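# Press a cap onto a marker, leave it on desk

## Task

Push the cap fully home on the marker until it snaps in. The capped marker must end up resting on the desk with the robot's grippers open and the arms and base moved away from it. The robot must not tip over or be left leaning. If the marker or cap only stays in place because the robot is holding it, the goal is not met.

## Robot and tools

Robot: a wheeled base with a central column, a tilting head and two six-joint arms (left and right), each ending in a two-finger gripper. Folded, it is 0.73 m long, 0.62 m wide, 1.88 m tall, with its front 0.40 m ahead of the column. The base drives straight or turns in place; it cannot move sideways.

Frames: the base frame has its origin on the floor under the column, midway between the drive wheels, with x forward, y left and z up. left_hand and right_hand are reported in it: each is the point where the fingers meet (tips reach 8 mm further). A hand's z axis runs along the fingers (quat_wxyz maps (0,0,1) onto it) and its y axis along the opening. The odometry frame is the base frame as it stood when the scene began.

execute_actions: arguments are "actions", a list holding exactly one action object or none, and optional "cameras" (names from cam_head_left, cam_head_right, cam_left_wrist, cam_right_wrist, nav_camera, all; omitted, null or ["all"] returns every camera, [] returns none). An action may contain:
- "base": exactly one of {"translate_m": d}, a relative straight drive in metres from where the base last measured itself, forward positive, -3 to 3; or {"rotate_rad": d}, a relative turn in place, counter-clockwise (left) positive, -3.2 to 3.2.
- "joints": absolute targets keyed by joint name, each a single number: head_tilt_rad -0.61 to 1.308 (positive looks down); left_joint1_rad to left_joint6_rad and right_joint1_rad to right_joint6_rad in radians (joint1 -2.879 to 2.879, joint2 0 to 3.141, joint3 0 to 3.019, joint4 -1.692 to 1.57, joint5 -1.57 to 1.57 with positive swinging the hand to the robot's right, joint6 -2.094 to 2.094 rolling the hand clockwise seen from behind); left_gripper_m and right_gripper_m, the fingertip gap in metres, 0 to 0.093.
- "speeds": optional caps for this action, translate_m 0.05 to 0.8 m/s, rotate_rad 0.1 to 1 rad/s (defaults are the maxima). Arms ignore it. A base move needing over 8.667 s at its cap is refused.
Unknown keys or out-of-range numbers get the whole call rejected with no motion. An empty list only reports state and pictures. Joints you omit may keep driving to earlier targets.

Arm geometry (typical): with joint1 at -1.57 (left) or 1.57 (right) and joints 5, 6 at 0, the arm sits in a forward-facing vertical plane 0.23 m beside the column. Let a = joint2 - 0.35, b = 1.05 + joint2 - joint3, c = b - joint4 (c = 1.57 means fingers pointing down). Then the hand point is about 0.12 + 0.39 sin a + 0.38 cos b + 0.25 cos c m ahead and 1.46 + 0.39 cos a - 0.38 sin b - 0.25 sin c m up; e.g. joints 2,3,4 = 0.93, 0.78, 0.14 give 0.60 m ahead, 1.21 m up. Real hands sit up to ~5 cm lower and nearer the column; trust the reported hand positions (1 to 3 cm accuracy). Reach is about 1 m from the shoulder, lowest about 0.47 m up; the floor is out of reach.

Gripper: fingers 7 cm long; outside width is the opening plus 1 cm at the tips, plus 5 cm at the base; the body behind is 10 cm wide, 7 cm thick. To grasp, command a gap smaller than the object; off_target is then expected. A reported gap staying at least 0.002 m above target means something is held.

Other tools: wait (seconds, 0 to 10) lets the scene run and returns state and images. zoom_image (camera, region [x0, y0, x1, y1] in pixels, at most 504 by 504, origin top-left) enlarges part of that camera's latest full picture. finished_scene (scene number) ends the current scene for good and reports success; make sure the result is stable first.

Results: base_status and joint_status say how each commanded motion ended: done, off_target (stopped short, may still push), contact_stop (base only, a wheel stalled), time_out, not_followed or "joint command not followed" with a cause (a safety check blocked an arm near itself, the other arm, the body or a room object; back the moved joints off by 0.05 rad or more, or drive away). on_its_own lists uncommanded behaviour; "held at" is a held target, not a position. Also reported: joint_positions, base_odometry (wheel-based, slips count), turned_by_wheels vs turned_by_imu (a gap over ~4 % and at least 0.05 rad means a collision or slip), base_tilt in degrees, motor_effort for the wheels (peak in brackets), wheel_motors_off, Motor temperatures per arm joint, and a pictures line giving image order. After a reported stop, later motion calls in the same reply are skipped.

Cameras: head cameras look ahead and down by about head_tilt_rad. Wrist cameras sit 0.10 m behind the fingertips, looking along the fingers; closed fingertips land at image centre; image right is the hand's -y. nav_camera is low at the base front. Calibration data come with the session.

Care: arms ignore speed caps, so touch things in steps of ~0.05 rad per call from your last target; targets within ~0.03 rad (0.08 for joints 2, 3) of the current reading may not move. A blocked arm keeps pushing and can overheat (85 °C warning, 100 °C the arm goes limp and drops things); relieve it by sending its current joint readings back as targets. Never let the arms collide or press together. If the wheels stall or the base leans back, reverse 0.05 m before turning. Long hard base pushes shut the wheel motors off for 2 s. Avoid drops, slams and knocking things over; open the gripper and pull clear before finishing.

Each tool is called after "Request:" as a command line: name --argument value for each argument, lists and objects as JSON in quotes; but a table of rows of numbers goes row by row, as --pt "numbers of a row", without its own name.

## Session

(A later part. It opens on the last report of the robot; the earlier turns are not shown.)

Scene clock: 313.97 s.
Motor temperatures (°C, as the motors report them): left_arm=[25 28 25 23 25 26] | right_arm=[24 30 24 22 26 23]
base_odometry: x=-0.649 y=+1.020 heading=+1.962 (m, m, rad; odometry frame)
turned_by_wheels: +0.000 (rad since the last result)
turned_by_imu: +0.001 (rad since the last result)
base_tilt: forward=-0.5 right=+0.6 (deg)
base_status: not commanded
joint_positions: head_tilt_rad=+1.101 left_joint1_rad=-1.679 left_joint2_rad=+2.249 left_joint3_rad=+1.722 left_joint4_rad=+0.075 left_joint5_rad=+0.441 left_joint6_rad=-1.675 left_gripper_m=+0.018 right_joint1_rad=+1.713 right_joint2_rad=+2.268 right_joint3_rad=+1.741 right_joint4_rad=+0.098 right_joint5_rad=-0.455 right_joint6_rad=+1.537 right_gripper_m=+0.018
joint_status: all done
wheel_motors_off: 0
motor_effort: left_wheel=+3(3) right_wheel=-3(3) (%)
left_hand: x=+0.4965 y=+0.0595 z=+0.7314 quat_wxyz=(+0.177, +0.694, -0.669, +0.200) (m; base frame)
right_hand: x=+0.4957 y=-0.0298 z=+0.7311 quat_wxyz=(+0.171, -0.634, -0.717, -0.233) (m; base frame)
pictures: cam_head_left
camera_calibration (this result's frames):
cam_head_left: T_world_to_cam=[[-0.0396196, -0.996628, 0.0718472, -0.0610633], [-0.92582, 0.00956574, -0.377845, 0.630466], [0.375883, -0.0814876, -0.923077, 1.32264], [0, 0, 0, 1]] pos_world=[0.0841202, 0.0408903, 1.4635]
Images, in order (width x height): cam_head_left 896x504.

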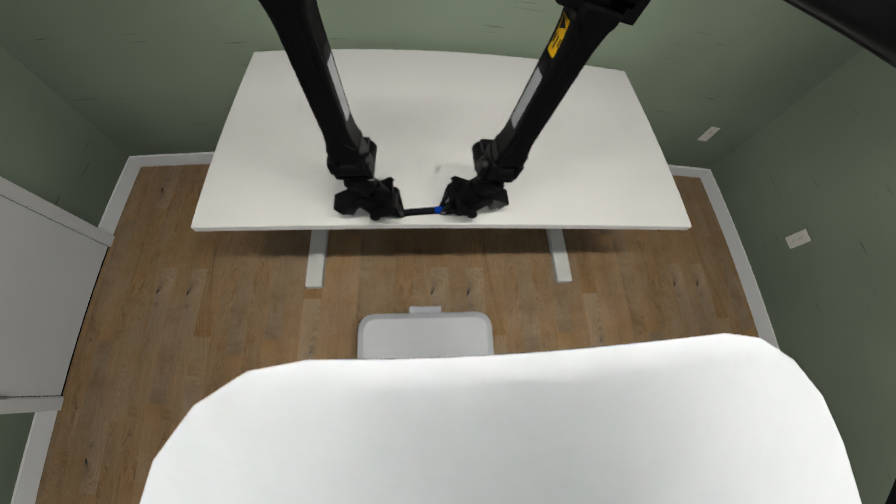

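Request:
execute_actions --actions '[{"joints":{"left_joint2_rad":2.25,"left_joint5_rad":0.44,"right_joint1_rad":1.713,"left_gripper_m":0.06,"right_gripper_m":0.06}}]' --cameras '[]'

Request:
execute_actions --actions '[{"joints":{"left_joint1_rad":-1.58,"right_joint1_rad":1.6}}]' --cameras '["cam_left_wrist","cam_right_wrist"]'

Request:
execute_actions --actions '[{"joints":{"left_joint1_rad":-1.5,"right_joint1_rad":1.5,"left_joint2_rad":1.9,"right_joint2_rad":1.9,"left_joint3_rad":1.4,"right_joint3_rad":1.4}}]' --cameras '[]'

Request:
execute_actions --actions '[{"base":{"translate_m":-0.25}}]' --cameras '["cam_head_left"]'

Request:
zoom_image --camera "cam_head_left" --region '[360,110,480,180]'

Scene clock: 326.23 s.
Motor temperatures (°C, as the motors report them): left_arm=[25 28 25 23 25 26] | right_arm=[24 30 24 22 25 23]
base_odometry: x=-0.649 y=+1.020 heading=+1.962 (m, m, rad; odometry frame)
turned_by_wheels: +0.000 (rad since the last result)
turned_by_imu: +0.001 (rad since the last result)
base_tilt: forward=-0.3 right=+0.7 (deg)
base_status: not commanded
joint_positions: head_tilt_rad=+1.101 left_joint1_rad=-1.681 left_joint2_rad=+2.248 left_joint3_rad=+1.704 left_joint4_rad=+0.076 left_joint5_rad=+0.458 left_joint6_rad=-1.672 left_gripper_m=+0.060 right_joint1_rad=+1.713 right_joint2_rad=+2.263 right_joint3_rad=+1.744 right_joint4_rad=+0.098 right_joint5_rad=-0.454 right_joint6_rad=+1.537 right_gripper_m=+0.060
joint_status: all done
wheel_motors_off: 0
motor_effort: left_wheel=+3(3) right_wheel=-3(3) (%)
left_hand: x=+0.4860 y=+0.0561 z=+0.7333 quat_wxyz=(+0.189, +0.692, -0.668, +0.199) (m; base frame)
right_hand: x=+0.5010 y=-0.0295 z=+0.7330 quat_wxyz=(+0.168, -0.634, -0.718, -0.235) (m; base frame)
pictures: none
No camera images: the call's "cameras" was empty. Leave "cameras" out to get every camera's image.

Scene clock: 327.17 s.
Motor temperatures (°C, as the motors report them): left_arm=[25 28 25 23 25 26] | right_arm=[24 30 24 22 25 23]
base_odometry: x=-0.649 y=+1.020 heading=+1.962 (m, m, rad; odometry frame)
turned_by_wheels: +0.000 (rad since the last result)
turned_by_imu: +0.000 (rad since the last result)
base_tilt: forward=-0.4 right=+0.7 (deg)
base_status: not commanded
joint_positions: head_tilt_rad=+1.101 left_joint1_rad=-1.618 left_joint2_rad=+2.234 left_joint3_rad=+1.710 left_joint4_rad=+0.076 left_joint5_rad=+0.468 left_joint6_rad=-1.669 left_gripper_m=+0.060 right_joint1_rad=+1.629 right_joint2_rad=+2.241 right_joint3_rad=+1.744 right_joint4_rad=+0.098 right_joint5_rad=-0.476 right_joint6_rad=+1.538 right_gripper_m=+0.060
joint_status: all done
wheel_motors_off: 0
motor_effort: left_wheel=+3(3) right_wheel=-3(3) (%)
left_hand: x=+0.5037 y=+0.1072 z=+0.7315 quat_wxyz=(+0.164, +0.703, -0.664, +0.194) (m; base frame)
right_hand: x=+0.5240 y=-0.0973 z=+0.7321 quat_wxyz=(+0.140, -0.651, -0.711, -0.227) (m; base frame)
pictures: cam_left_wrist, cam_right_wrist
camera_calibration (this result's frames):
cam_left_wrist: T_world_to_cam=[[0.997254, 0.0682041, 0.0288532, -0.531624], [0.00186876, -0.412665, 0.910881, -0.622045], [0.0740325, -0.908326, -0.411659, 0.48166], [0, 0, 0, 1]] pos_world=[0.495668, 0.217068, 0.780228]
cam_right_wrist: T_world_to_cam=[[-0.988021, -0.0516946, -0.145401, 0.618879], [-0.153944, 0.395631, 0.905416, -0.537408], [0.0107201, 0.916954, -0.39885, 0.499079], [0, 0, 0, 1]] pos_world=[0.523384, -0.213024, 0.775621]
Images, in order (width x height): cam_left_wrist 896x504, cam_right_wrist 896x504.

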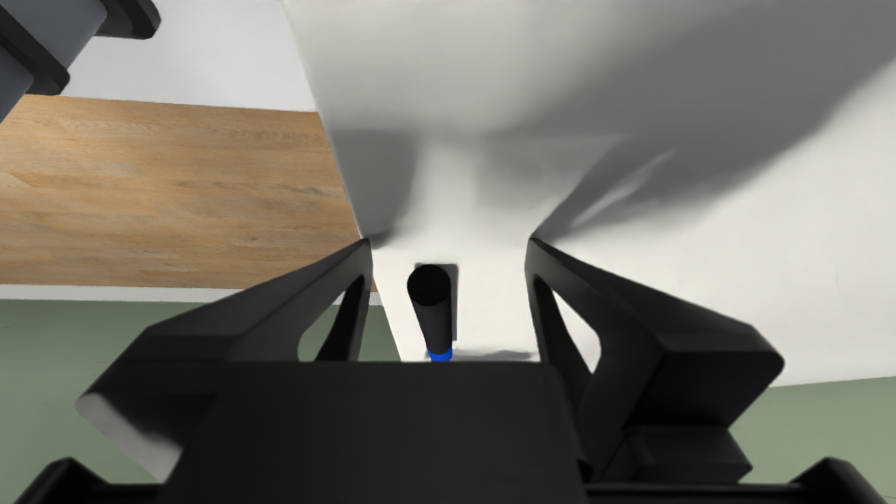

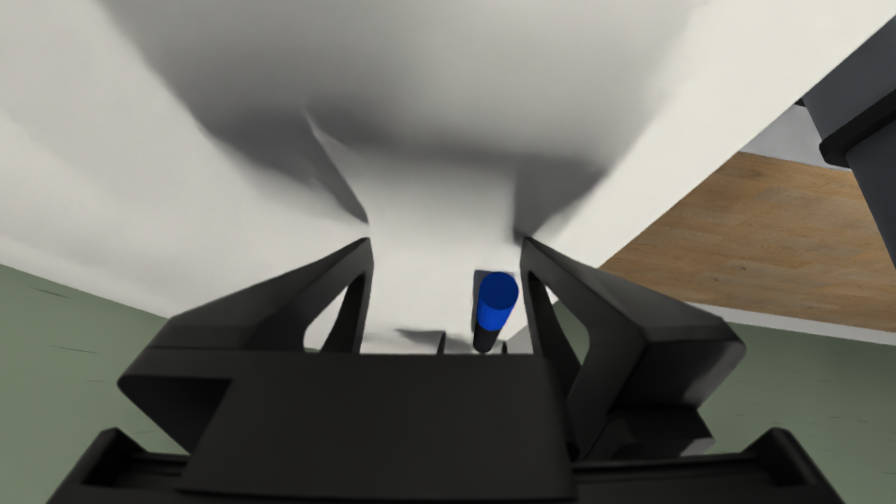

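Scene clock: 328.53 s.
Motor temperatures (°C, as the motors report them): left_arm=[25 28 25 23 25 26] | right_arm=[24 30 24 22 25 23]
base_odometry: x=-0.649 y=+1.020 heading=+1.962 (m, m, rad; odometry frame)
turned_by_wheels: +0.000 (rad since the last result)
turned_by_imu: +0.000 (rad since the last result)
base_tilt: forward=-0.3 right=+0.7 (deg)
base_status: not commanded
joint_positions: head_tilt_rad=+1.101 left_joint1_rad=-1.496 left_joint2_rad=+1.880 left_joint3_rad=+1.403 left_joint4_rad=+0.076 left_joint5_rad=+0.439 left_joint6_rad=-1.669 left_gripper_m=+0.060 right_joint1_rad=+1.503 right_joint2_rad=+1.884 right_joint3_rad=+1.404 right_joint4_rad=+0.098 right_joint5_rad=-0.449 right_joint6_rad=+1.538 right_gripper_m=+0.060
joint_status: all done
wheel_motors_off: 0
motor_effort: left_wheel=+3(3) right_wheel=-3(4) (%)
left_hand: x=+0.5557 y=+0.2078 z=+0.8579 quat_wxyz=(+0.094, +0.729, -0.656, +0.171) (m; base frame)
right_hand: x=+0.5591 y=-0.2023 z=+0.8578 quat_wxyz=(+0.081, -0.680, -0.704, -0.188) (m; base frame)
pictures: none
No camera images: the call's "cameras" was empty. Leave "cameras" out to get every camera's image.

Scene clock: 330.53 s.
Motor temperatures (°C, as the motors report them): left_arm=[25 28 25 23 25 26] | right_arm=[24 30 24 22 25 23]
base_odometry: x=-0.554 y=+0.789 heading=+1.961 (m, m, rad; odometry frame)
turned_by_wheels: -0.001 (rad since the last result)
turned_by_imu: +0.000 (rad since the last result)
base_tilt: forward=-0.3 right=+0.7 (deg)
base_status: done
joint_positions: head_tilt_rad=+1.101 left_joint1_rad=-1.496 left_joint2_rad=+1.887 left_joint3_rad=+1.397 left_joint4_rad=+0.076 left_joint5_rad=+0.439 left_joint6_rad=-1.669 left_gripper_m=+0.060 right_joint1_rad=+1.502 right_joint2_rad=+1.889 right_joint3_rad=+1.397 right_joint4_rad=+0.098 right_joint5_rad=-0.449 right_joint6_rad=+1.538 right_gripper_m=+0.060
joint_status: not commanded
wheel_motors_off: 0
motor_effort: left_wheel=-1(28) right_wheel=+1(51) (%)
left_hand: x=+0.5483 y=+0.2077 z=+0.8549 quat_wxyz=(+0.098, +0.730, -0.655, +0.167) (m; base frame)
right_hand: x=+0.5520 y=-0.2025 z=+0.8554 quat_wxyz=(+0.086, -0.681, -0.703, -0.184) (m; base frame)
pictures: cam_head_left
camera_calibration (this result's frames):
cam_head_left: T_world_to_cam=[[-0.0396194, -0.996628, 0.0718473, -0.0610635], [-0.925821, 0.00956574, -0.377842, 0.630462], [0.375881, -0.0814876, -0.923078, 1.32264], [0, 0, 0, 1]] pos_world=[0.08412, 0.0408903, 1.4635]
Images, in order (width x height): cam_head_left 896x504.

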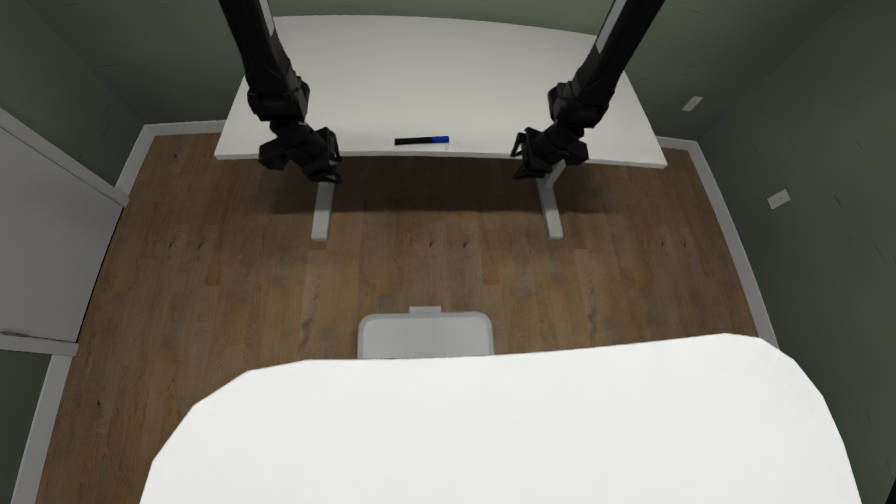

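Region (360, 110, 480, 180) of cam_head_left's 896x504 image, scaled by 4.200, with more detail than that image has; it fills the top 294 rows of this view, and the rest is white.

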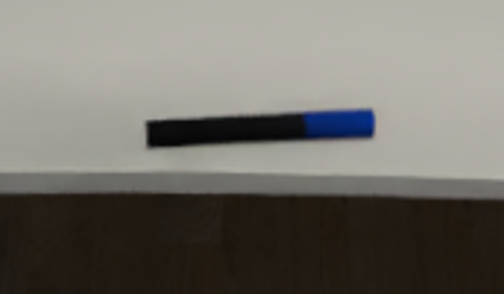

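Request:
finished_scene --scene 1

The scene is finished: the task was done.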